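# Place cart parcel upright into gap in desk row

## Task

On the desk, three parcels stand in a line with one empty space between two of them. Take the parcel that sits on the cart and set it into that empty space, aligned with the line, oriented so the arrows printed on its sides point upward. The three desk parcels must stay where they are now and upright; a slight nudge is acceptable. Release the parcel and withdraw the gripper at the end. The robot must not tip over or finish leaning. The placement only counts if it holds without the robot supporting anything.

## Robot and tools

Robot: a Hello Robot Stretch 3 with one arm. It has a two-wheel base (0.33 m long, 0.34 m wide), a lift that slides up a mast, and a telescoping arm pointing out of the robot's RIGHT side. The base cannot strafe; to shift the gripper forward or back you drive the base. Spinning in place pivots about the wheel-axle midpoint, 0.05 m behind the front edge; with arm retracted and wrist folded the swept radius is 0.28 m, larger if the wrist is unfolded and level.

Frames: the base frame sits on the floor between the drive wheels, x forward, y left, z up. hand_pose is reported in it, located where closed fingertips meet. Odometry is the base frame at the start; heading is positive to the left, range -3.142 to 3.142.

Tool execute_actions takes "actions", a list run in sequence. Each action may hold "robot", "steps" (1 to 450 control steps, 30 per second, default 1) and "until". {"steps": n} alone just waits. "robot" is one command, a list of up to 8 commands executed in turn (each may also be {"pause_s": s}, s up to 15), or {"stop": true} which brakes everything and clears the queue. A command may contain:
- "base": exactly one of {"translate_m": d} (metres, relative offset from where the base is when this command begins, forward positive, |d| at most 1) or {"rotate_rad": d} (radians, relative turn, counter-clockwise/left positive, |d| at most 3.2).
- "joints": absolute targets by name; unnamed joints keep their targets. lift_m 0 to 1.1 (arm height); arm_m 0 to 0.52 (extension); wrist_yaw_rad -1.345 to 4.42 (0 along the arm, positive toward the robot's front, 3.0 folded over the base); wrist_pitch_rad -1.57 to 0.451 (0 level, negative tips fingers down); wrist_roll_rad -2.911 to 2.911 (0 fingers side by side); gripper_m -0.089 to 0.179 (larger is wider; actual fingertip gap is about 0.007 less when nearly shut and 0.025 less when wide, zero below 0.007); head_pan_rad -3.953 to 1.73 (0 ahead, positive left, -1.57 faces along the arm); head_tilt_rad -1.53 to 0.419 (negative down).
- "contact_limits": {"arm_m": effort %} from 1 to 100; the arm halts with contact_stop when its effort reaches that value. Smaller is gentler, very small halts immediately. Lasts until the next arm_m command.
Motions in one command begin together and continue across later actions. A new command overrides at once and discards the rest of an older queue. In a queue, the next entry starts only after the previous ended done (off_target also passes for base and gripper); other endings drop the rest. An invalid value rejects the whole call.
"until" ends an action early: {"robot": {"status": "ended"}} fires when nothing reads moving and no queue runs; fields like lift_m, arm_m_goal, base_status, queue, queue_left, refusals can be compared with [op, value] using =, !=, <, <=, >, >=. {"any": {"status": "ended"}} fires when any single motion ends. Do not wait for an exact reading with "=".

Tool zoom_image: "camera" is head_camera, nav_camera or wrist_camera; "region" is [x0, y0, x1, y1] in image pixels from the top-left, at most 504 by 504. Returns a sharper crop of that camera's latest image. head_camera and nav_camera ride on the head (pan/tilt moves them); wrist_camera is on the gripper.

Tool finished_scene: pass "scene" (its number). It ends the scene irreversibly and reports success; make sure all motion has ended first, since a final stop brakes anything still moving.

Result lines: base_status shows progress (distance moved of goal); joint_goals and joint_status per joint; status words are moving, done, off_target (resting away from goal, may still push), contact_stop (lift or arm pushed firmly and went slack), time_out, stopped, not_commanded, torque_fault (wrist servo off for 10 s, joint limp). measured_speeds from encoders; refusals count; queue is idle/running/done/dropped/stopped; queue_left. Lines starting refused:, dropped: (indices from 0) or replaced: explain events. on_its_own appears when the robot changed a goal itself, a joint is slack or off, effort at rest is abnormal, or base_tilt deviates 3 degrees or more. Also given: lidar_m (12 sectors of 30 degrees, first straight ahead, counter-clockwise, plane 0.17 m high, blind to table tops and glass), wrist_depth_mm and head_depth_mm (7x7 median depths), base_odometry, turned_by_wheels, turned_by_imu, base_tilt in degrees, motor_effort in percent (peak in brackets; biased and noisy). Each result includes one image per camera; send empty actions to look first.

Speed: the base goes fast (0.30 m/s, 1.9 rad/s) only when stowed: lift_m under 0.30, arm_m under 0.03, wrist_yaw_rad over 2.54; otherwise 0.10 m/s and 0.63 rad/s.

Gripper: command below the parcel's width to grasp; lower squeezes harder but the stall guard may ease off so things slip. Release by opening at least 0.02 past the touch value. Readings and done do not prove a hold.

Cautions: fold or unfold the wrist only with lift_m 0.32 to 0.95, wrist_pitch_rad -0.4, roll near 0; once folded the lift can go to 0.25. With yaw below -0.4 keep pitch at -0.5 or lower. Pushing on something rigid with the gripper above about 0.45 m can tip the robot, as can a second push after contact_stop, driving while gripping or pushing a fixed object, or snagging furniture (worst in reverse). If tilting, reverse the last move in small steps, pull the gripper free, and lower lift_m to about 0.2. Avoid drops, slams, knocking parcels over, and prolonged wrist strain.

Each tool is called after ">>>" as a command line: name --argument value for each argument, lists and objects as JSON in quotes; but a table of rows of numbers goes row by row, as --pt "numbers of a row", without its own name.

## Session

>>> execute_actions --actions '[]'

Scene clock: 0.00 s.
robot.base_odometry: x=+0.000 y=+0.000 heading=+0.000 (m, m, rad; robot's odometry frame)
robot.turned_by_wheels: +0.000 (rad since the last result)
robot.turned_by_imu: +0.000 (rad since the last result)
robot.base_tilt: forward=-0.7 right=+1.8 (deg)
robot.lidar_m: 1.80 2.13 2.02 2.33 2.05 1.54 2.39 1.70 1.70 1.97 1.72 1.45
robot.head_depth_mm: 1694 1771 1775 1767 1711 1677 1708 / 1668 1934 1943 1935 1847 1767 1774 / 1667 2159 2161 2150 2168 2142 2056 / 1659 2322 2434 2432 2452 2432 2174 / 1650 2411 2791 2785 2771 2718 2160 / 1644 2374 2705 2648 2629 2595 2172 / 1637 2374 2456 2438 2430 1944 1974
robot.base_status: not_commanded
robot.joint_positions: lift_m=+0.453 arm_m=+0.001 wrist_yaw_rad=+2.924 wrist_pitch_rad=-0.604 wrist_roll_rad=-0.008 gripper_m=+0.037 head_pan_rad=+0.009 head_tilt_rad=-0.020
robot.joint_goals: lift_m=+0.453 arm_m=+0.001 wrist_yaw_rad=+2.924 wrist_pitch_rad=-0.604 wrist_roll_rad=-0.008 gripper_m=+0.037 head_pan_rad=+0.009 head_tilt_rad=-0.020
robot.joint_status: lift_m=not_commanded arm_m=not_commanded wrist_yaw_rad=not_commanded wrist_pitch_rad=not_commanded wrist_roll_rad=not_commanded gripper_m=not_commanded head_pan_rad=not_commanded head_tilt_rad=not_commanded
robot.measured_speeds: translate_m=+0.000 rotate_rad=+0.000 lift_m=+0.000 arm_m=+0.000 wrist_yaw_rad=+0.000 wrist_pitch_rad=+0.000 wrist_roll_rad=+0.000 head_pan_rad=+0.000 head_tilt_rad=+0.000
robot: refusals=0 queue=idle queue_left=0
robot.motor_effort: left_wheel=+0 right_wheel=-1 lift_m=+19 arm_m=-1 wrist_yaw_rad=+0 wrist_pitch_rad=+4 wrist_roll_rad=+0 gripper_m=+1 head_pan_rad=-1 head_tilt_rad=+2 (%)
robot.hand_pose: x=+0.0214 y=+0.0461 z=+0.4265 quat_wxyz=(+0.282, +0.691, +0.137, +0.651) (m; robot's base frame)
robot.wrist_depth_mm: - - - - - - - / - - - - - - - / 870 - 864 878 861 889 867 / 737 714 768 749 735 753 742 / 654 659 - 639 645 645 638 / 569 569 - 575 585 571 575 / 521 - - 518 513 514 520
pictures: head_camera (sideways: a quarter turn clockwise sets it upright), nav_camera (sideways: a quarter turn counterclockwise sets it upright), wrist_camera
camera_calibration (this result's frames):
head_camera: T_world_to_cam=[[0.00950138, 0.0403439, -0.999141, 1.31708], [-0.0284843, 0.998791, 0.0400589, -0.0495413], [0.999549, 0.0280792, 0.0106391, -0.0612927], [0, 0, 0, 1]] pos_world=[0.0473398, -0.00193367, 1.31859]
nav_camera: T_world_to_cam=[[-0.0233866, -0.00342515, 0.999721, -1.25292], [0.069554, -0.997577, -0.00179072, 0.0502354], [0.997304, 0.0694927, 0.0235682, -0.0792702], [0, 0, 0, 1]] pos_world=[0.0462608, 0.0513309, 1.25453]
wrist_camera: T_world_to_cam=[[0.965017, -0.262101, 0.00674738, -0.0187507], [-0.186786, -0.705321, -0.683837, 0.35594], [0.183994, 0.658654, -0.729603, 0.445355], [0, 0, 0, 1]] pos_world=[0.0026369, -0.0471972, 0.568464]
Images, in order (width x height): head_camera 896x504, nav_camera 672x504, wrist_camera 644x364.

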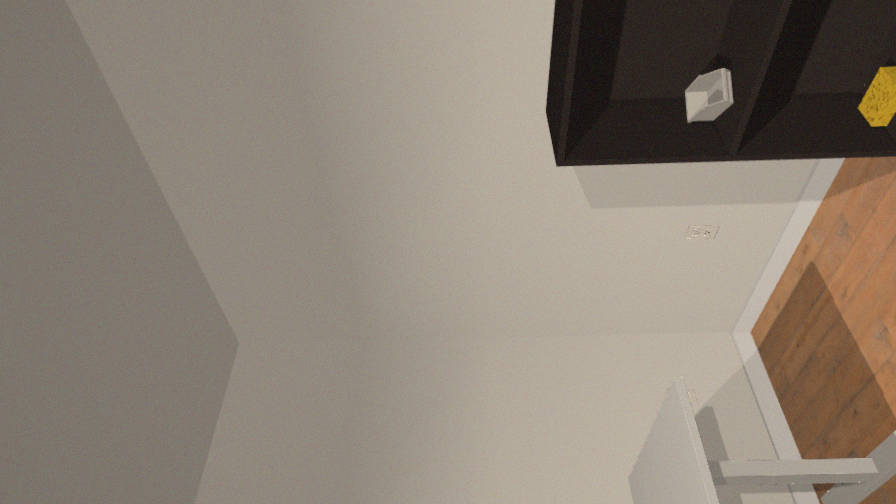

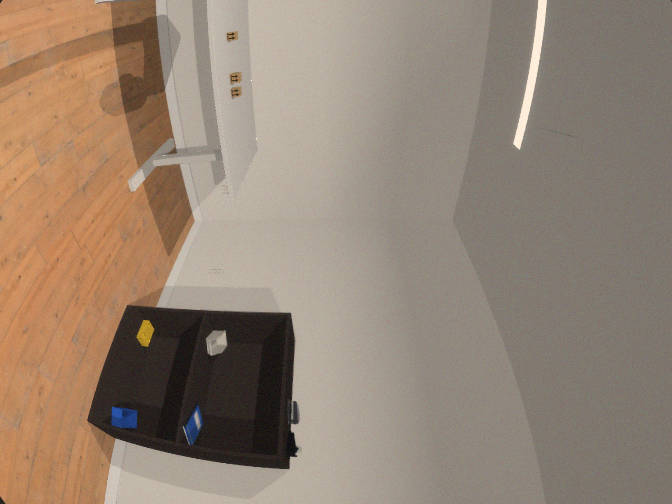

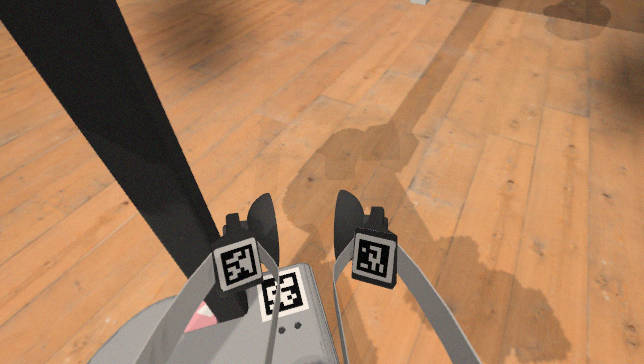

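The desk is front-left. Look at it, then search for the cart.

>>> execute_actions --actions '[{"robot": {"joints": {"head_pan_rad": 0.7, "head_tilt_rad": -0.35}}, "steps": 200, "until": {"robot": {"status": "ended"}}}]'

>>> execute_actions --actions '[{"robot": {"joints": {"head_pan_rad": -2.4, "head_tilt_rad": -0.35}}, "steps": 200, "until": {"robot": {"status": "ended"}}}]'

Scene clock: 5.00 s.
robot.base_odometry: x=+0.000 y=+0.000 heading=+0.000 (m, m, rad; robot's odometry frame)
robot.turned_by_wheels: +0.000 (rad since the last result)
robot.turned_by_imu: -0.001 (rad since the last result)
robot.base_tilt: forward=-0.8 right=+1.9 (deg)
robot.lidar_m: 1.80 2.13 2.01 2.33 2.05 1.54 2.40 1.70 1.70 1.97 1.71 1.44
robot.head_depth_mm: 2130 2248 2382 2376 2420 1831 1421 / 2105 2248 2361 2159 2569 1839 1426 / 2095 2212 2328 2178 2562 1856 1436 / 2056 2204 2336 2207 2566 1860 1439 / 2056 2185 2302 2248 2531 1868 1446 / 2051 2152 2274 2259 2444 1880 1454 / 2029 2135 2265 2364 2533 1883 1461
robot.base_status: not_commanded
robot.joint_positions: lift_m=+0.453 arm_m=+0.001 wrist_yaw_rad=+2.924 wrist_pitch_rad=-0.604 wrist_roll_rad=-0.008 gripper_m=+0.037 head_pan_rad=+0.693 head_tilt_rad=-0.345
robot.joint_goals: lift_m=+0.453 arm_m=+0.001 wrist_yaw_rad=+2.924 wrist_pitch_rad=-0.604 wrist_roll_rad=-0.008 gripper_m=+0.037 head_pan_rad=+0.700 head_tilt_rad=-0.350
robot.joint_status: lift_m=not_commanded arm_m=not_commanded wrist_yaw_rad=not_commanded wrist_pitch_rad=not_commanded wrist_roll_rad=not_commanded gripper_m=not_commanded head_pan_rad=done head_tilt_rad=done
robot.measured_speeds: translate_m=+0.000 rotate_rad=+0.000 lift_m=+0.000 arm_m=+0.000 wrist_yaw_rad=+0.000 wrist_pitch_rad=+0.000 wrist_roll_rad=+0.000 head_pan_rad=+0.000 head_tilt_rad=+0.000
robot: refusals=0 queue=done queue_left=0
robot.motor_effort: left_wheel=+0(1) right_wheel=-1(0) lift_m=+19(19) arm_m=-1(1) wrist_yaw_rad=+1(1) wrist_pitch_rad=+4(4) wrist_roll_rad=+0(0) gripper_m=+0(0) head_pan_rad=+4(48) head_tilt_rad=-2(26) (%)
robot.hand_pose: x=+0.0214 y=+0.0461 z=+0.4265 quat_wxyz=(+0.282, +0.691, +0.137, +0.651) (m; robot's base frame)
robot.wrist_depth_mm: - - - - - - - / - - - - - - - / 855 - 869 877 847 866 880 / 747 726 745 746 745 732 735 / 645 651 - 647 659 638 637 / 572 580 - 570 570 578 565 / 520 - - 514 512 510 517
pictures: head_camera (sideways: a quarter turn clockwise sets it upright), nav_camera (sideways: a quarter turn counterclockwise sets it upright), wrist_camera
camera_calibration (this result's frames):
head_camera: T_world_to_cam=[[-0.264305, -0.167058, -0.94986, 1.25418], [-0.64214, 0.765319, 0.0440778, -0.0510123], [0.719582, 0.621594, -0.309552, 0.357205], [0, 0, 0, 1]] pos_world=[0.0416897, 0.0265253, 1.30412]
nav_camera: T_world_to_cam=[[0.230915, 0.18749, 0.954739, -1.1955], [0.680975, -0.732007, -0.0209514, 0.071446], [0.694947, 0.654991, -0.296708, 0.33948], [0, 0, 0, 1]] pos_world=[-0.0085152, 0.0540868, 1.24361]
wrist_camera: T_world_to_cam=[[0.965017, -0.262101, 0.00674747, -0.0187508], [-0.186786, -0.705321, -0.683837, 0.35594], [0.183994, 0.658654, -0.729603, 0.445355], [0, 0, 0, 1]] pos_world=[0.00263687, -0.0471972, 0.568464]
Images, in order (width x height): head_camera 896x504, nav_camera 672x504, wrist_camera 644x364.

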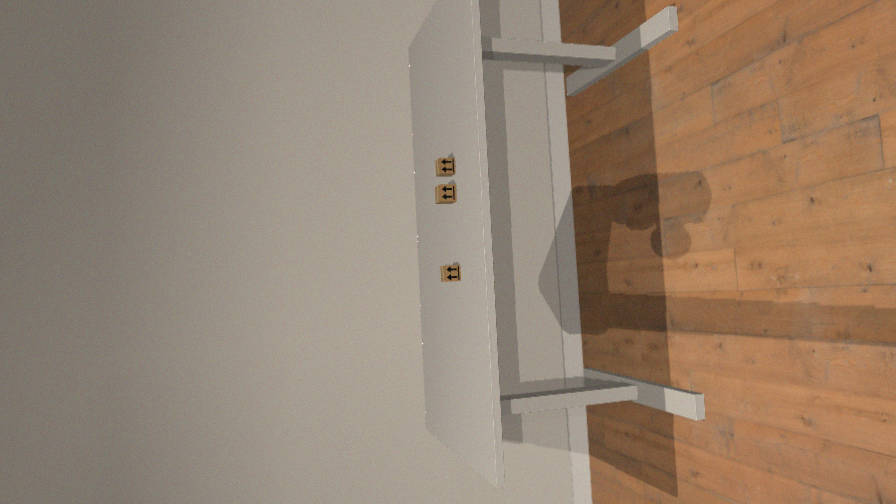

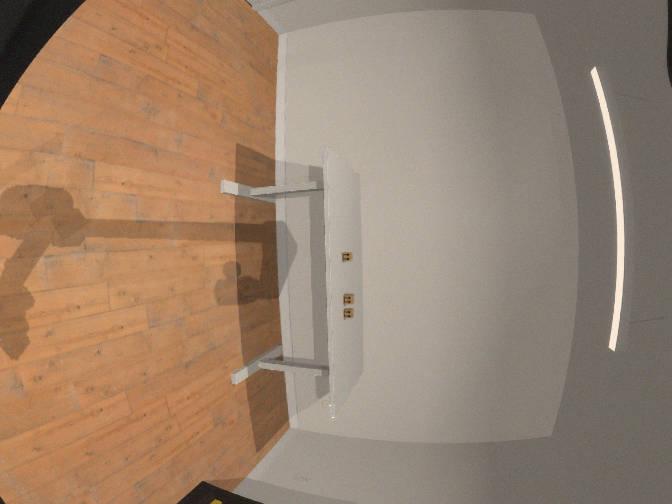

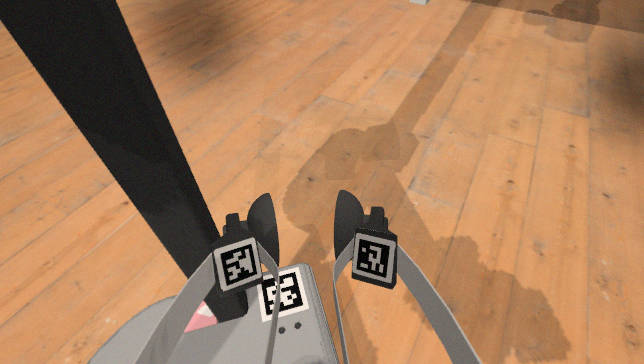

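Scene clock: 6.90 s.
robot.base_odometry: x=+0.000 y=+0.000 heading=+0.000 (m, m, rad; robot's odometry frame)
robot.turned_by_wheels: +0.000 (rad since the last result)
robot.turned_by_imu: +0.000 (rad since the last result)
robot.base_tilt: forward=-0.7 right=+1.8 (deg)
robot.lidar_m: 1.79 2.13 2.02 2.32 2.05 1.54 2.39 1.70 1.70 1.97 1.72 1.45
robot.head_depth_mm: 1983 2116 2210 1732 1827 1824 1421 / 1995 2092 2186 1734 1831 1853 1431 / 1969 2116 2194 1742 1831 1846 1442 / 1977 2079 2201 1727 1826 1863 1443 / 1963 2076 2212 1738 1822 1875 1446 / 1962 2082 2195 1740 1831 1870 1455 / 1956 2079 2201 1741 1811 1894 1460
robot.base_status: not_commanded
robot.joint_positions: lift_m=+0.453 arm_m=+0.001 wrist_yaw_rad=+2.924 wrist_pitch_rad=-0.604 wrist_roll_rad=-0.008 gripper_m=+0.037 head_pan_rad=-2.393 head_tilt_rad=-0.346
robot.joint_goals: lift_m=+0.453 arm_m=+0.001 wrist_yaw_rad=+2.924 wrist_pitch_rad=-0.604 wrist_roll_rad=-0.008 gripper_m=+0.037 head_pan_rad=-2.400 head_tilt_rad=-0.350
robot.joint_status: lift_m=not_commanded arm_m=not_commanded wrist_yaw_rad=not_commanded wrist_pitch_rad=not_commanded wrist_roll_rad=not_commanded gripper_m=not_commanded head_pan_rad=done head_tilt_rad=done
robot.measured_speeds: translate_m=+0.000 rotate_rad=+0.000 lift_m=+0.000 arm_m=+0.000 wrist_yaw_rad=+0.000 wrist_pitch_rad=+0.000 wrist_roll_rad=+0.000 head_pan_rad=+0.000 head_tilt_rad=+0.000
robot: refusals=0 queue=done queue_left=0
robot.motor_effort: left_wheel=+0(0) right_wheel=+0(0) lift_m=+19(18) arm_m=-1(1) wrist_yaw_rad=+1(0) wrist_pitch_rad=+4(4) wrist_roll_rad=+0(0) gripper_m=+0(0) head_pan_rad=-5(58) head_tilt_rad=-2(2) (%)
robot.hand_pose: x=+0.0214 y=+0.0461 z=+0.4265 quat_wxyz=(+0.282, +0.691, +0.137, +0.651) (m; robot's base frame)
robot.wrist_depth_mm: - - - - - - - / - - - - - - - / 868 - 894 886 872 856 871 / 743 728 737 731 738 734 727 / 645 649 - 650 642 634 654 / 574 584 - 572 574 561 580 / 520 - - 518 515 517 514
pictures: head_camera (sideways: a quarter turn clockwise sets it upright), nav_camera (sideways: a quarter turn counterclockwise sets it upright), wrist_camera
camera_calibration (this result's frames):
head_camera: T_world_to_cam=[[0.254781, 0.181843, -0.949747, 1.25086], [0.684008, -0.728142, 0.0440798, -0.0591043], [-0.683535, -0.660865, -0.309898, 0.366214], [0, 0, 0, 1]] pos_world=[-0.0279478, -0.0284785, 1.3041]
nav_camera: T_world_to_cam=[[-0.2203, -0.200373, 0.95463, -1.1926], [-0.720921, 0.6927, -0.020972, 0.0800243], [-0.65707, -0.692833, -0.297054, 0.348178], [0, 0, 0, 1]] pos_world=[0.0237388, -0.0531684, 1.2436]
wrist_camera: T_world_to_cam=[[0.965017, -0.262101, 0.0067473, -0.0187507], [-0.186786, -0.705321, -0.683837, 0.35594], [0.183994, 0.658654, -0.729603, 0.445355], [0, 0, 0, 1]] pos_world=[0.00263691, -0.0471972, 0.568464]
Images, in order (width x height): head_camera 896x504, nav_camera 672x504, wrist_camera 644x364.

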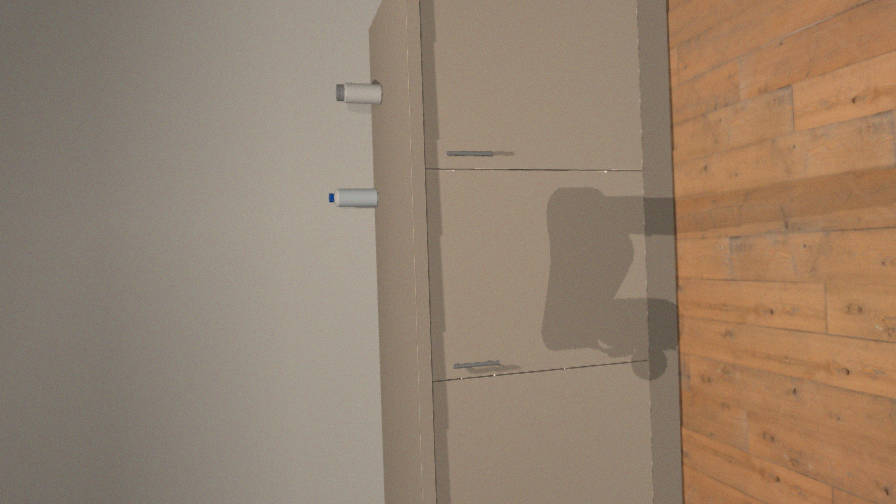

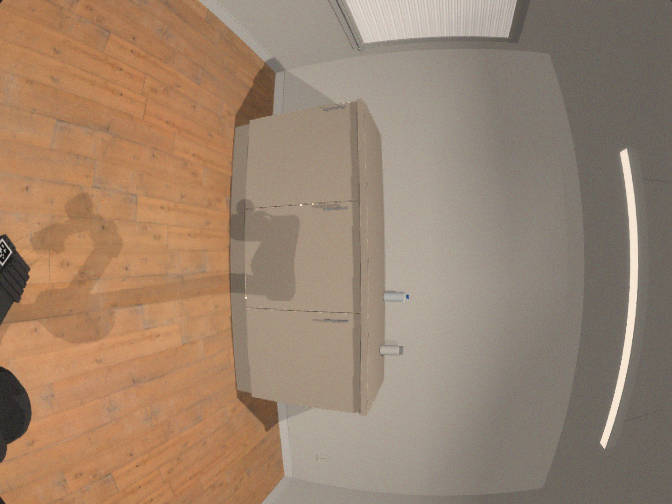

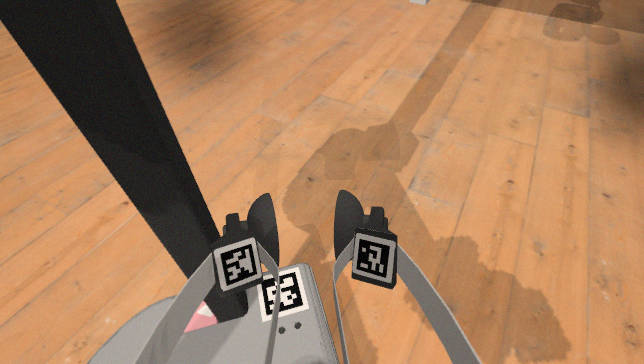

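>>> execute_actions --actions '[{"robot": {"joints": {"head_pan_rad": -3.7, "head_tilt_rad": -0.45}}, "steps": 200, "until": {"robot": {"status": "ended"}}}]'

Scene clock: 10.43 s.
robot.base_odometry: x=+0.000 y=+0.000 heading=+0.000 (m, m, rad; robot's odometry frame)
robot.turned_by_wheels: +0.000 (rad since the last result)
robot.turned_by_imu: -0.001 (rad since the last result)
robot.base_tilt: forward=-0.7 right=+1.8 (deg)
robot.lidar_m: 1.79 2.13 2.02 2.33 2.05 1.54 2.40 1.70 1.70 1.97 1.71 1.45
robot.head_depth_mm: 1627 1740 1872 2028 2127 1637 1311 / 1668 1789 1926 2078 2190 1653 1319 / 1716 1842 1984 2099 2086 1666 1326 / 1756 1888 2044 1922 1998 1670 1333 / 1811 1941 2106 1981 2033 1672 1335 / 1848 2007 2162 2371 2262 1694 1346 / 1896 2040 2233 2435 2270 1694 1346
robot.base_status: not_commanded
robot.joint_positions: lift_m=+0.453 arm_m=+0.001 wrist_yaw_rad=+2.924 wrist_pitch_rad=-0.604 wrist_roll_rad=-0.008 gripper_m=+0.037 head_pan_rad=-3.693 head_tilt_rad=-0.444
robot.joint_goals: lift_m=+0.453 arm_m=+0.001 wrist_yaw_rad=+2.924 wrist_pitch_rad=-0.604 wrist_roll_rad=-0.008 gripper_m=+0.037 head_pan_rad=-3.700 head_tilt_rad=-0.450
robot.joint_status: lift_m=not_commanded arm_m=not_commanded wrist_yaw_rad=not_commanded wrist_pitch_rad=not_commanded wrist_roll_rad=not_commanded gripper_m=not_commanded head_pan_rad=done head_tilt_rad=done
robot.measured_speeds: translate_m=+0.000 rotate_rad=+0.000 lift_m=+0.000 arm_m=+0.000 wrist_yaw_rad=+0.000 wrist_pitch_rad=+0.000 wrist_roll_rad=+0.000 head_pan_rad=+0.000 head_tilt_rad=+0.000
robot: refusals=0 queue=done queue_left=0
robot.motor_effort: left_wheel=+0(0) right_wheel=-1(1) lift_m=+19(19) arm_m=-1(1) wrist_yaw_rad=+0(1) wrist_pitch_rad=+4(4) wrist_roll_rad=+0(0) gripper_m=+0(0) head_pan_rad=-4(56) head_tilt_rad=-4(15) (%)
robot.hand_pose: x=+0.0214 y=+0.0461 z=+0.4265 quat_wxyz=(+0.282, +0.691, +0.137, +0.651) (m; robot's base frame)
robot.wrist_depth_mm: - - - - - - - / - - - - - - - / 840 - 849 871 847 868 866 / 733 725 756 758 747 751 747 / 649 636 - 649 644 654 645 / 581 576 - 575 566 569 580 / 518 - - 516 519 509 513
pictures: head_camera (sideways: a quarter turn clockwise sets it upright), nav_camera (sideways: a quarter turn counterclockwise sets it upright), wrist_camera
camera_calibration (this result's frames):
head_camera: T_world_to_cam=[[0.321752, -0.245038, -0.914567, 1.20453], [-0.522358, -0.85157, 0.0443893, -0.0521427], [-0.789695, 0.463449, -0.401992, 0.486712], [0, 0, 0, 1]] pos_world=[-0.0304449, 0.025187, 1.2996]
nav_camera: T_world_to_cam=[[-0.330845, 0.207141, 0.92067, -1.1476], [0.476607, 0.878719, -0.0264319, 0.0798245], [-0.814486, 0.430053, -0.389445, 0.469376], [0, 0, 0, 1]] pos_world=[-0.0354213, -0.0342866, 1.24146]
wrist_camera: T_world_to_cam=[[0.965017, -0.262101, 0.00674733, -0.0187507], [-0.186786, -0.705321, -0.683837, 0.35594], [0.183994, 0.658654, -0.729603, 0.445355], [0, 0, 0, 1]] pos_world=[0.0026369, -0.0471972, 0.568464]
Images, in order (width x height): head_camera 896x504, nav_camera 672x504, wrist_camera 644x364.

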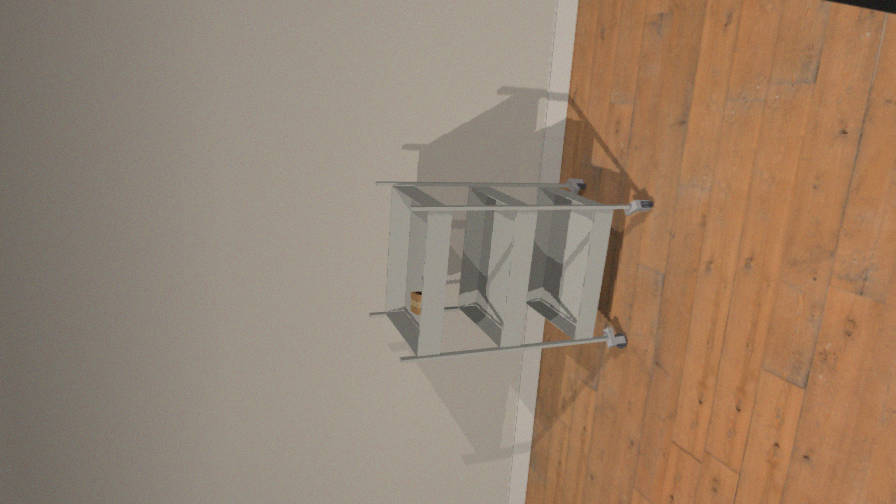

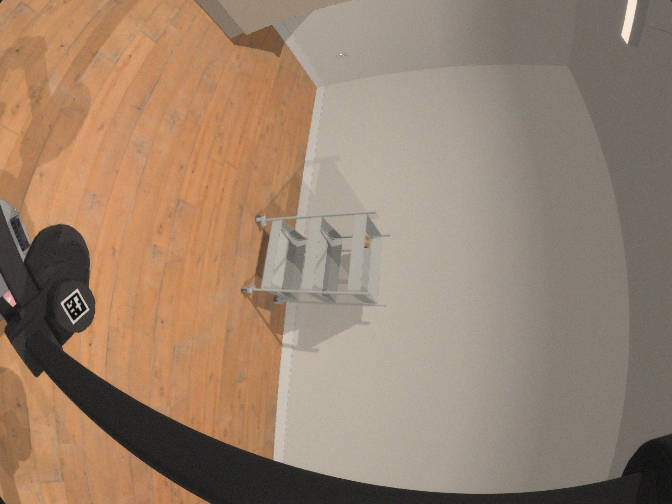

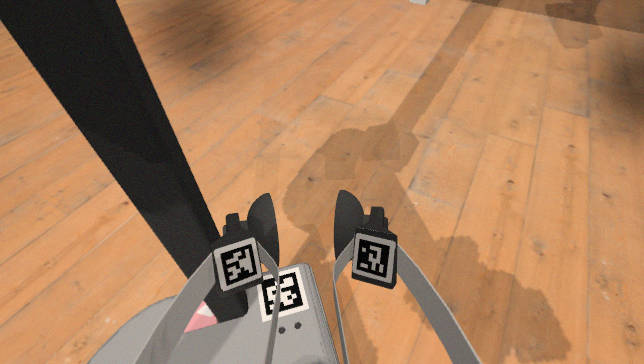

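>>> execute_actions --actions '[{"robot": [{"joints": {"lift_m": 0.27, "head_pan_rad": -1.57, "head_tilt_rad": -0.7}, "base": {"rotate_rad": 2.85}}, {"base": {"translate_m": 1.0}}, {"base": {"translate_m": 0.22}}, {"base": {"rotate_rad": 1.01}}], "steps": 450, "until": {"robot": {"status": "ended"}}}]'

Scene clock: 38.10 s.
robot.base_odometry: x=-1.168 y=+0.351 heading=-2.424 (m, m, rad; robot's odometry frame)
robot.turned_by_wheels: +3.860 (rad since the last result)
robot.turned_by_imu: +3.785 (rad since the last result)
robot.base_tilt: forward=-0.8 right=+1.9 (deg)
robot.lidar_m: 1.13 1.12 1.49 2.77 2.84 3.18 2.65 1.49 0.49 0.47 0.49 1.32
robot.head_depth_mm: 811 910 1041 1175 792 952 1121 / 807 904 1030 969 805 915 1080 / 798 896 1018 963 810 921 1086 / 796 892 1007 964 763 926 1086 / 787 882 1000 974 821 903 1088 / 780 873 989 1136 1298 1341 1171 / 776 864 979 1124 1320 1378 1165
robot.base_status: done (rotate_rad +1.0098 of +1.0100)
robot.joint_positions: lift_m=+0.270 arm_m=+0.001 wrist_yaw_rad=+2.924 wrist_pitch_rad=-0.605 wrist_roll_rad=-0.008 gripper_m=+0.037 head_pan_rad=-1.577 head_tilt_rad=-0.692
robot.joint_goals: lift_m=+0.270 arm_m=+0.001 wrist_yaw_rad=+2.924 wrist_pitch_rad=-0.605 wrist_roll_rad=-0.008 gripper_m=+0.037 head_pan_rad=-1.570 head_tilt_rad=-0.700
robot.joint_status: lift_m=done arm_m=not_commanded wrist_yaw_rad=not_commanded wrist_pitch_rad=not_commanded wrist_roll_rad=not_commanded gripper_m=not_commanded head_pan_rad=done head_tilt_rad=done
robot.measured_speeds: translate_m=+0.000 rotate_rad=+0.000 lift_m=+0.000 arm_m=+0.000 wrist_yaw_rad=+0.000 wrist_pitch_rad=+0.000 wrist_roll_rad=+0.000 head_pan_rad=+0.000 head_tilt_rad=+0.000
robot: refusals=0 queue=done queue_left=0
robot.motor_effort: left_wheel=-3(12) right_wheel=+2(9) lift_m=+13(18) arm_m=-1(1) wrist_yaw_rad=+1(1) wrist_pitch_rad=+4(4) wrist_roll_rad=+0(0) gripper_m=+1(1) head_pan_rad=+4(59) head_tilt_rad=-4(25) (%)
robot.hand_pose: x=+0.0213 y=+0.0459 z=+0.2434 quat_wxyz=(+0.283, +0.691, +0.138, +0.651) (m; robot's base frame)
robot.wrist_depth_mm: - 918 905 909 910 895 901 / 689 724 712 710 709 707 707 / 597 - 588 597 584 596 593 / 513 494 524 528 500 501 502 / 447 - - - 439 441 436 / - - - - 386 388 391 / - - - - 350 348 350
pictures: head_camera (sideways: a quarter turn clockwise sets it upright), nav_camera (sideways: a quarter turn counterclockwise sets it upright), wrist_camera
camera_calibration (this result's frames):
head_camera: T_world_to_cam=[[0.0438589, 0.614095, -0.788012, 1.04119], [0.998938, -0.0158221, 0.0432684, -0.0599492], [0.0141029, -0.789073, -0.614137, 0.757834], [0, 0, 0, 1]] pos_world=[0.00353227, -0.0423546, 1.28848]
nav_camera: T_world_to_cam=[[-0.00675252, -0.604079, 0.796896, -0.988154], [-0.998436, -0.0401538, -0.0388985, 0.105042], [0.0554961, -0.795912, -0.602863, 0.741756], [0, 0, 0, 1]] pos_world=[0.0570404, -0.0023325, 1.23872]
wrist_camera: T_world_to_cam=[[0.965018, -0.262096, 0.00679171, -0.0175439], [-0.186925, -0.705947, -0.683153, 0.230459], [0.183847, 0.657985, -0.730243, 0.312089], [0, 0, 0, 1]] pos_world=[0.00263227, -0.0472568, 0.385459]
Images, in order (width x height): head_camera 896x504, nav_camera 672x504, wrist_camera 644x364.

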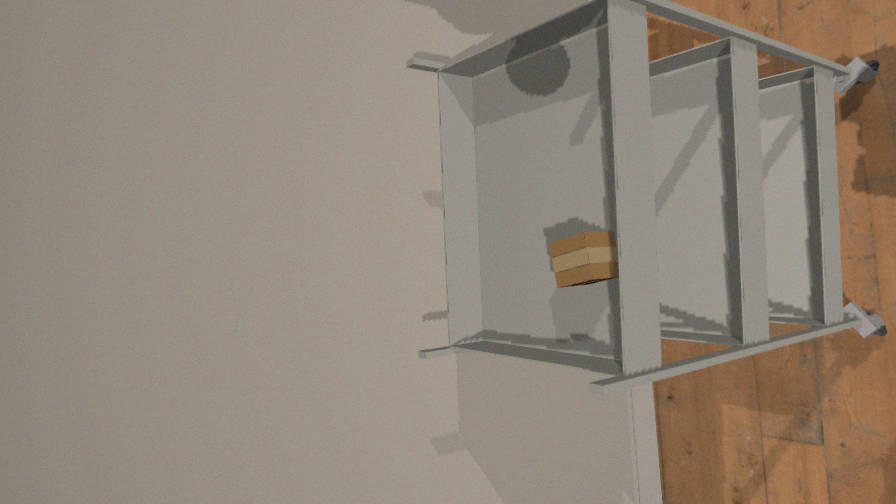

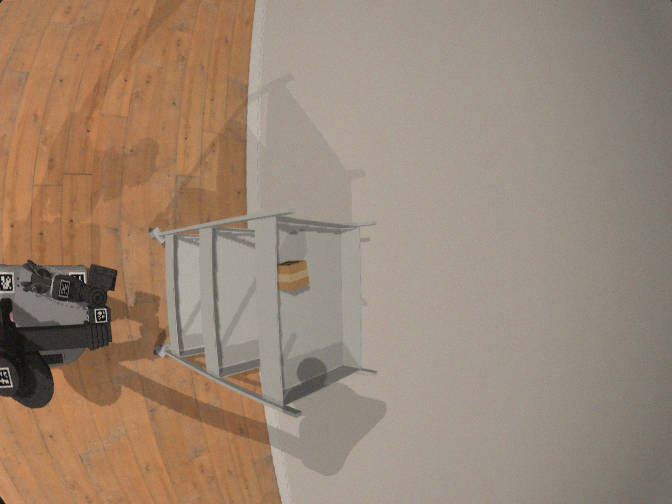

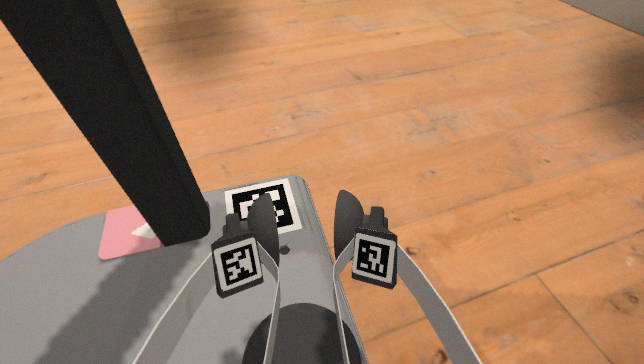

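>>> execute_actions --actions '[{"robot": [{"joints": {"lift_m": 0.92, "wrist_pitch_rad": -0.4}}, {"joints": {"wrist_yaw_rad": 0.0}}, {"joints": {"wrist_pitch_rad": -0.9, "gripper_m": 0.13, "wrist_yaw_rad": 0.9}}], "steps": 450, "until": {"robot": {"status": "ended"}}}]'

Scene clock: 64.23 s.
robot.base_odometry: x=-1.168 y=+0.351 heading=-2.424 (m, m, rad; robot's odometry frame)
robot.turned_by_wheels: +0.000 (rad since the last result)
robot.turned_by_imu: -0.002 (rad since the last result)
robot.base_tilt: forward=-0.7 right=+1.8 (deg)
robot.lidar_m: 1.13 1.13 1.49 2.78 2.84 3.17 2.65 1.48 0.49 0.47 0.49 1.32
robot.head_depth_mm: 809 912 1036 1175 855 - - / 808 907 1029 968 832 - - / 800 900 1019 963 810 - - / 793 891 1007 968 764 944 - / 789 882 997 970 819 - 1092 / 783 872 991 1140 1307 1373 1168 / 777 864 979 1128 1325 1381 1166
robot.base_status: done (rotate_rad +1.0098 of +1.0100)
robot.joint_positions: lift_m=+0.920 arm_m=+0.001 wrist_yaw_rad=+0.898 wrist_pitch_rad=-0.906 wrist_roll_rad=-0.008 gripper_m=+0.130 head_pan_rad=-1.577 head_tilt_rad=-0.692
robot.joint_goals: lift_m=+0.920 arm_m=+0.001 wrist_yaw_rad=+0.900 wrist_pitch_rad=-0.900 wrist_roll_rad=-0.008 gripper_m=+0.130 head_pan_rad=-1.570 head_tilt_rad=-0.700
robot.joint_status: lift_m=done arm_m=not_commanded wrist_yaw_rad=done wrist_pitch_rad=done wrist_roll_rad=not_commanded gripper_m=done head_pan_rad=done head_tilt_rad=done
robot.measured_speeds: translate_m=+0.000 rotate_rad=+0.000 lift_m=+0.000 arm_m=+0.000 wrist_yaw_rad=+0.000 wrist_pitch_rad=+0.000 wrist_roll_rad=+0.000 head_pan_rad=+0.000 head_tilt_rad=+0.000
robot: refusals=0 queue=done queue_left=0
robot.motor_effort: left_wheel=-3(3) right_wheel=+3(2) lift_m=+24(24) arm_m=-1(1) wrist_yaw_rad=+3(3) wrist_pitch_rad=+2(9) wrist_roll_rad=+0(0) gripper_m=+1(83) head_pan_rad=+5(4) head_tilt_rad=-4(4) (%)
robot.hand_pose: x=+0.0872 y=-0.2333 z=+0.8418 quat_wxyz=(+0.709, +0.555, -0.435, -0.001) (m; robot's base frame)
robot.wrist_depth_mm: - - - - 889 473 477 / - - - - - 440 444 / - - - - 695 354 400 / - - - - 650 367 376 / - - - - 874 612 324 / 905 - 941 929 922 584 567 / 873 855 887 890 862 804 559
pictures: head_camera (sideways: a quarter turn clockwise sets it upright), nav_camera (sideways: a quarter turn counterclockwise sets it upright), wrist_camera
camera_calibration (this result's frames):
head_camera: T_world_to_cam=[[0.0438589, 0.614095, -0.788012, 1.04119], [0.998938, -0.0158221, 0.0432684, -0.0599492], [0.0141029, -0.789073, -0.614137, 0.757834], [0, 0, 0, 1]] pos_world=[0.00353227, -0.0423546, 1.28848]
nav_camera: T_world_to_cam=[[-0.00675253, -0.604079, 0.796896, -0.988154], [-0.998436, -0.0401538, -0.0388985, 0.105042], [0.0554961, -0.795912, -0.602863, 0.741756], [0, 0, 0, 1]] pos_world=[0.0570404, -0.00233249, 1.23872]
wrist_camera: T_world_to_cam=[[-0.656811, -0.753773, 0.0206309, -0.143283], [-0.68439, 0.58442, -0.435963, 0.590755], [0.31656, -0.300465, -0.899728, 0.828147], [0, 0, 0, 1]] pos_world=[0.0480383, -0.204423, 1.00561]
Images, in order (width x height): head_camera 896x504, nav_camera 672x504, wrist_camera 644x364.

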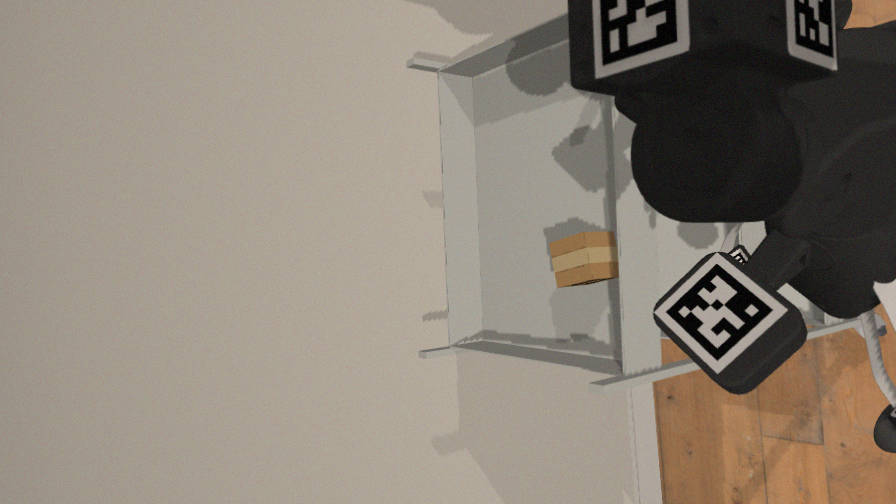

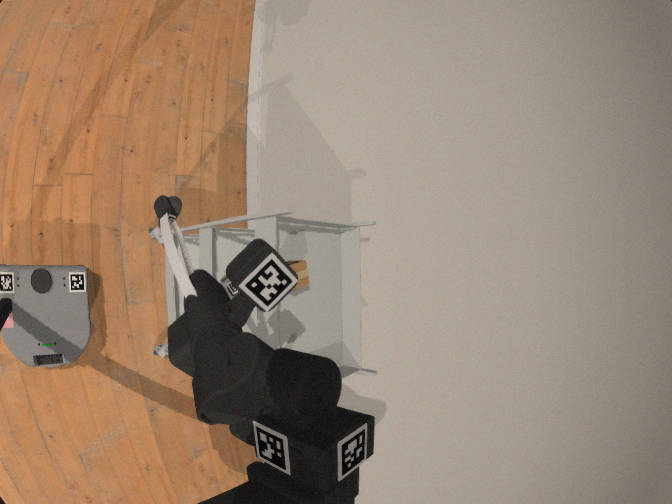

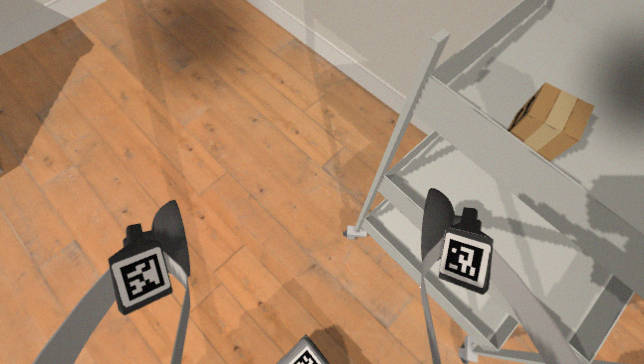

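>>> execute_actions --actions '[{"robot": {"base": {"translate_m": -0.15}, "joints": {"arm_m": 0.38, "wrist_yaw_rad": 1.57, "wrist_pitch_rad": -0.7}}, "steps": 450, "until": {"robot": {"status": "ended"}}}]'

Scene clock: 73.03 s.
robot.base_odometry: x=-1.056 y=+0.450 heading=-2.424 (m, m, rad; robot's odometry frame)
robot.turned_by_wheels: +0.000 (rad since the last result)
robot.turned_by_imu: -0.002 (rad since the last result)
robot.base_tilt: forward=-0.8 right=+1.9 (deg)
robot.lidar_m: 1.27 1.28 1.70 2.77 2.84 3.04 2.50 1.49 0.48 0.47 0.49 1.33
robot.head_depth_mm: 818 921 1012 - 1482 1346 1146 / 813 898 1078 1211 1383 1322 1145 / 808 889 1051 966 808 921 1080 / 800 895 1006 960 814 924 1084 / 796 889 989 973 818 928 1090 / 788 882 995 1083 761 933 1097 / 783 872 987 1109 807 909 1171
robot.base_status: done (translate_m -0.1500 of -0.1500)
robot.joint_positions: lift_m=+0.920 arm_m=+0.380 wrist_yaw_rad=+1.568 wrist_pitch_rad=-0.717 wrist_roll_rad=-0.008 gripper_m=+0.130 head_pan_rad=-1.577 head_tilt_rad=-0.692
robot.joint_goals: lift_m=+0.920 arm_m=+0.380 wrist_yaw_rad=+1.570 wrist_pitch_rad=-0.700 wrist_roll_rad=-0.008 gripper_m=+0.130 head_pan_rad=-1.570 head_tilt_rad=-0.700
robot.joint_status: lift_m=done arm_m=done wrist_yaw_rad=done wrist_pitch_rad=done wrist_roll_rad=not_commanded gripper_m=done head_pan_rad=done head_tilt_rad=done
robot.measured_speeds: translate_m=+0.000 rotate_rad=+0.000 lift_m=+0.000 arm_m=+0.000 wrist_yaw_rad=+0.000 wrist_pitch_rad=+0.000 wrist_roll_rad=+0.000 head_pan_rad=+0.000 head_tilt_rad=+0.000
robot: refusals=0 queue=done queue_left=0
robot.motor_effort: left_wheel=-4(9) right_wheel=+2(4) lift_m=+24(24) arm_m=+3(3) wrist_yaw_rad=+1(3) wrist_pitch_rad=+5(7) wrist_roll_rad=+0(0) gripper_m=+1(0) head_pan_rad=+5(3) head_tilt_rad=-5(5) (%)
robot.hand_pose: x=+0.1560 y=-0.5252 z=+0.8719 quat_wxyz=(+0.645, +0.642, -0.291, +0.295) (m; robot's base frame)
robot.wrist_depth_mm: - - - - - 635 451 / - - - - - 657 464 / - - - - - 671 462 / - - - 406 407 397 477 / - - - 389 390 382 450 / - - - 307 348 350 332 / 906 880 880 322 322 323 303
pictures: head_camera (sideways: a quarter turn clockwise sets it upright), nav_camera (sideways: a quarter turn counterclockwise sets it upright), wrist_camera
camera_calibration (this result's frames):
head_camera: T_world_to_cam=[[0.043859, 0.614095, -0.788012, 1.04119], [0.998938, -0.0158223, 0.0432684, -0.0599492], [0.0141027, -0.789073, -0.614137, 0.757834], [0, 0, 0, 1]] pos_world=[0.00353226, -0.0423546, 1.28848]
nav_camera: T_world_to_cam=[[-0.00675267, -0.604079, 0.796896, -0.988154], [-0.998436, -0.0401536, -0.0388985, 0.105042], [0.0554959, -0.795912, -0.602863, 0.741756], [0, 0, 0, 1]] pos_world=[0.0570404, -0.00233251, 1.23872]
wrist_camera: T_world_to_cam=[[-0.0489095, -0.998731, 0.0120335, -0.534772], [-0.800898, 0.0320168, -0.597945, 0.690924], [0.5968, -0.0388828, -0.801447, 0.753718], [0, 0, 0, 1]] pos_world=[0.0773844, -0.526907, 1.02363]
Images, in order (width x height): head_camera 896x504, nav_camera 672x504, wrist_camera 644x364.

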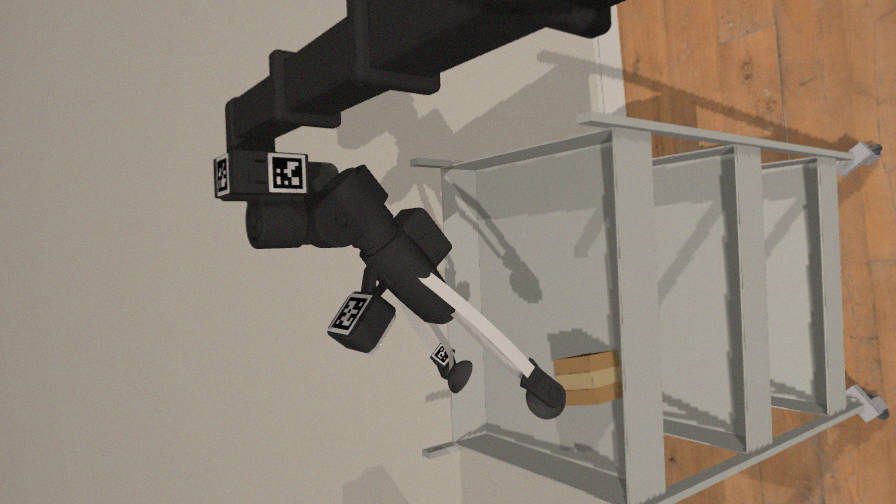

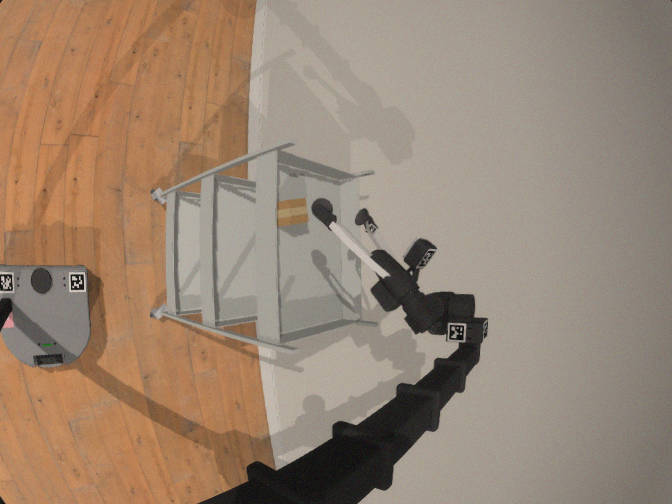

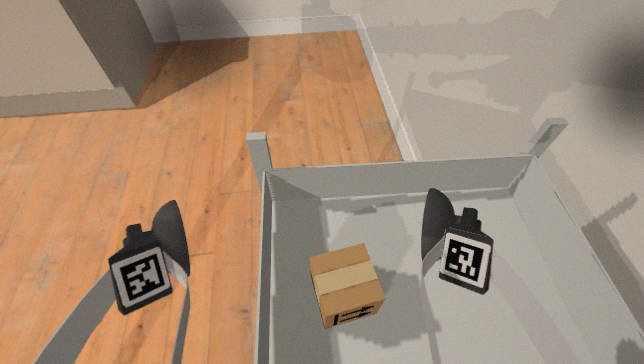

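>>> zoom_image --camera "wrist_camera" --region '[290, 230, 410, 340]'

Region (290, 230, 410, 340) of wrist_camera's 644x364 image, scaled by 4.200; it fills the top 462 rows of this view, and the rest is white.

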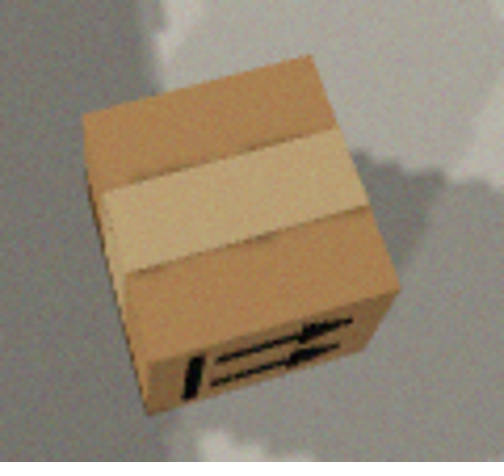

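>>> execute_actions --actions '[{"robot": {"base": {"translate_m": 0.2}, "joints": {"arm_m": 0.36, "wrist_yaw_rad": 0.0, "wrist_pitch_rad": -1.57}}, "steps": 450, "until": {"robot": {"status": "ended"}}}]'

Scene clock: 88.40 s.
robot.base_odometry: x=-1.206 y=+0.318 heading=-2.424 (m, m, rad; robot's odometry frame)
robot.turned_by_wheels: +0.000 (rad since the last result)
robot.turned_by_imu: -0.001 (rad since the last result)
robot.base_tilt: forward=-0.8 right=+1.8 (deg)
robot.lidar_m: 1.09 1.08 1.42 2.78 2.84 3.21 2.70 1.49 0.49 0.47 1.00 1.31
robot.head_depth_mm: 811 908 999 - 790 957 1076 / 803 900 - 966 804 914 1080 / 797 879 - 964 783 920 1079 / 792 885 1003 966 789 924 1084 / 787 879 994 1101 842 1277 1136 / 779 872 986 1135 1339 1380 1169 / 775 862 976 1121 1324 1384 1175
robot.base_status: done (translate_m +0.2000 of +0.2000)
robot.joint_positions: lift_m=+0.920 arm_m=+0.360 wrist_yaw_rad=+0.002 wrist_pitch_rad=-1.560 wrist_roll_rad=-0.008 gripper_m=+0.130 head_pan_rad=-1.577 head_tilt_rad=-0.692
robot.joint_goals: lift_m=+0.920 arm_m=+0.360 wrist_yaw_rad=+0.000 wrist_pitch_rad=-1.570 wrist_roll_rad=-0.008 gripper_m=+0.130 head_pan_rad=-1.570 head_tilt_rad=-0.700
robot.joint_status: lift_m=done arm_m=done wrist_yaw_rad=done wrist_pitch_rad=done wrist_roll_rad=not_commanded gripper_m=done head_pan_rad=done head_tilt_rad=done
robot.measured_speeds: translate_m=+0.000 rotate_rad=+0.000 lift_m=+0.000 arm_m=+0.000 wrist_yaw_rad=+0.000 wrist_pitch_rad=+0.000 wrist_roll_rad=+0.000 head_pan_rad=+0.000 head_tilt_rad=+0.000
robot: refusals=0 queue=done queue_left=0
robot.motor_effort: left_wheel=-4(5) right_wheel=+3(4) lift_m=+24(24) arm_m=-4(4) wrist_yaw_rad=-3(1) wrist_pitch_rad=-1(6) wrist_roll_rad=+0(0) gripper_m=+1(1) head_pan_rad=+3(3) head_tilt_rad=-4(4) (%)
robot.hand_pose: x=-0.0217 y=-0.4838 z=+0.8019 quat_wxyz=(+0.505, +0.500, -0.500, -0.495) (m; robot's base frame)
robot.wrist_depth_mm: 834 250 268 271 273 278 280 / 842 264 275 226 283 285 286 / 890 281 285 290 293 299 299 / 892 279 294 297 303 304 306 / 939 221 - - - - - / - - - - - - - / - - - - - - -
pictures: head_camera (sideways: a quarter turn clockwise sets it upright), nav_camera (sideways: a quarter turn counterclockwise sets it upright), wrist_camera
camera_calibration (this result's frames):
head_camera: T_world_to_cam=[[0.0438589, 0.614095, -0.788012, 1.04119], [0.998938, -0.0158221, 0.0432684, -0.0599492], [0.0141029, -0.789073, -0.614137, 0.757834], [0, 0, 0, 1]] pos_world=[0.00353227, -0.0423546, 1.28848]
nav_camera: T_world_to_cam=[[-0.00675253, -0.604079, 0.796896, -0.988154], [-0.998436, -0.0401538, -0.0388985, 0.105042], [0.0554961, -0.795912, -0.602863, 0.741756], [0, 0, 0, 1]] pos_world=[0.0570404, -0.00233249, 1.23872]
wrist_camera: T_world_to_cam=[[-0.998864, 0.0203387, 0.0430871, -0.0537109], [0.0286094, 0.979166, 0.201034, 0.34095], [-0.0381006, 0.202038, -0.978636, 1.05016], [0, 0, 0, 1]] pos_world=[-0.0233925, -0.544927, 0.961496]
Images, in order (width x height): head_camera 896x504, nav_camera 672x504, wrist_camera 644x364.

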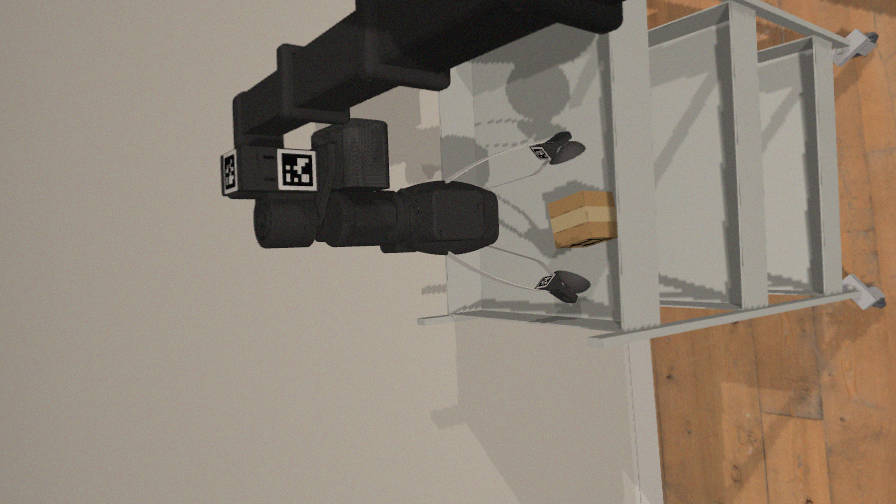

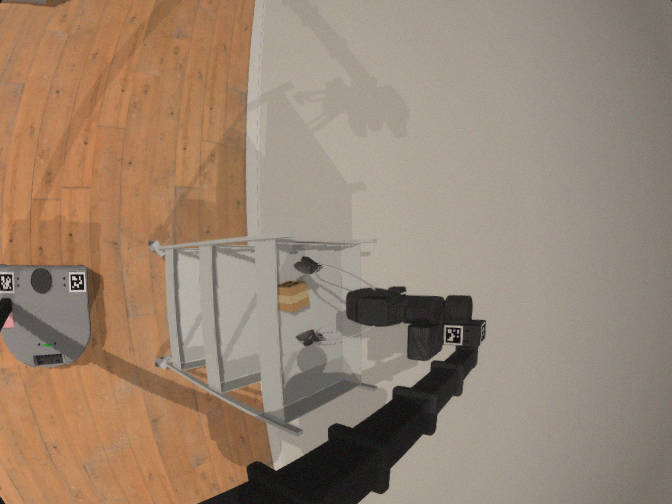

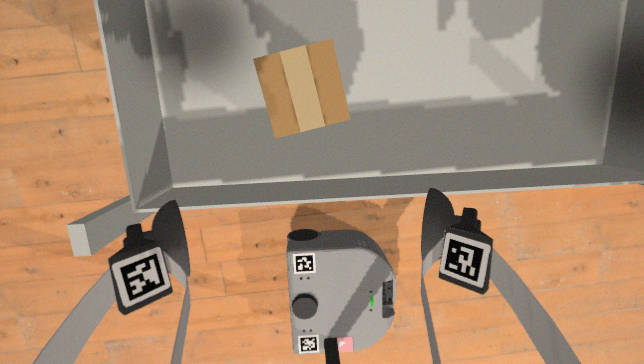

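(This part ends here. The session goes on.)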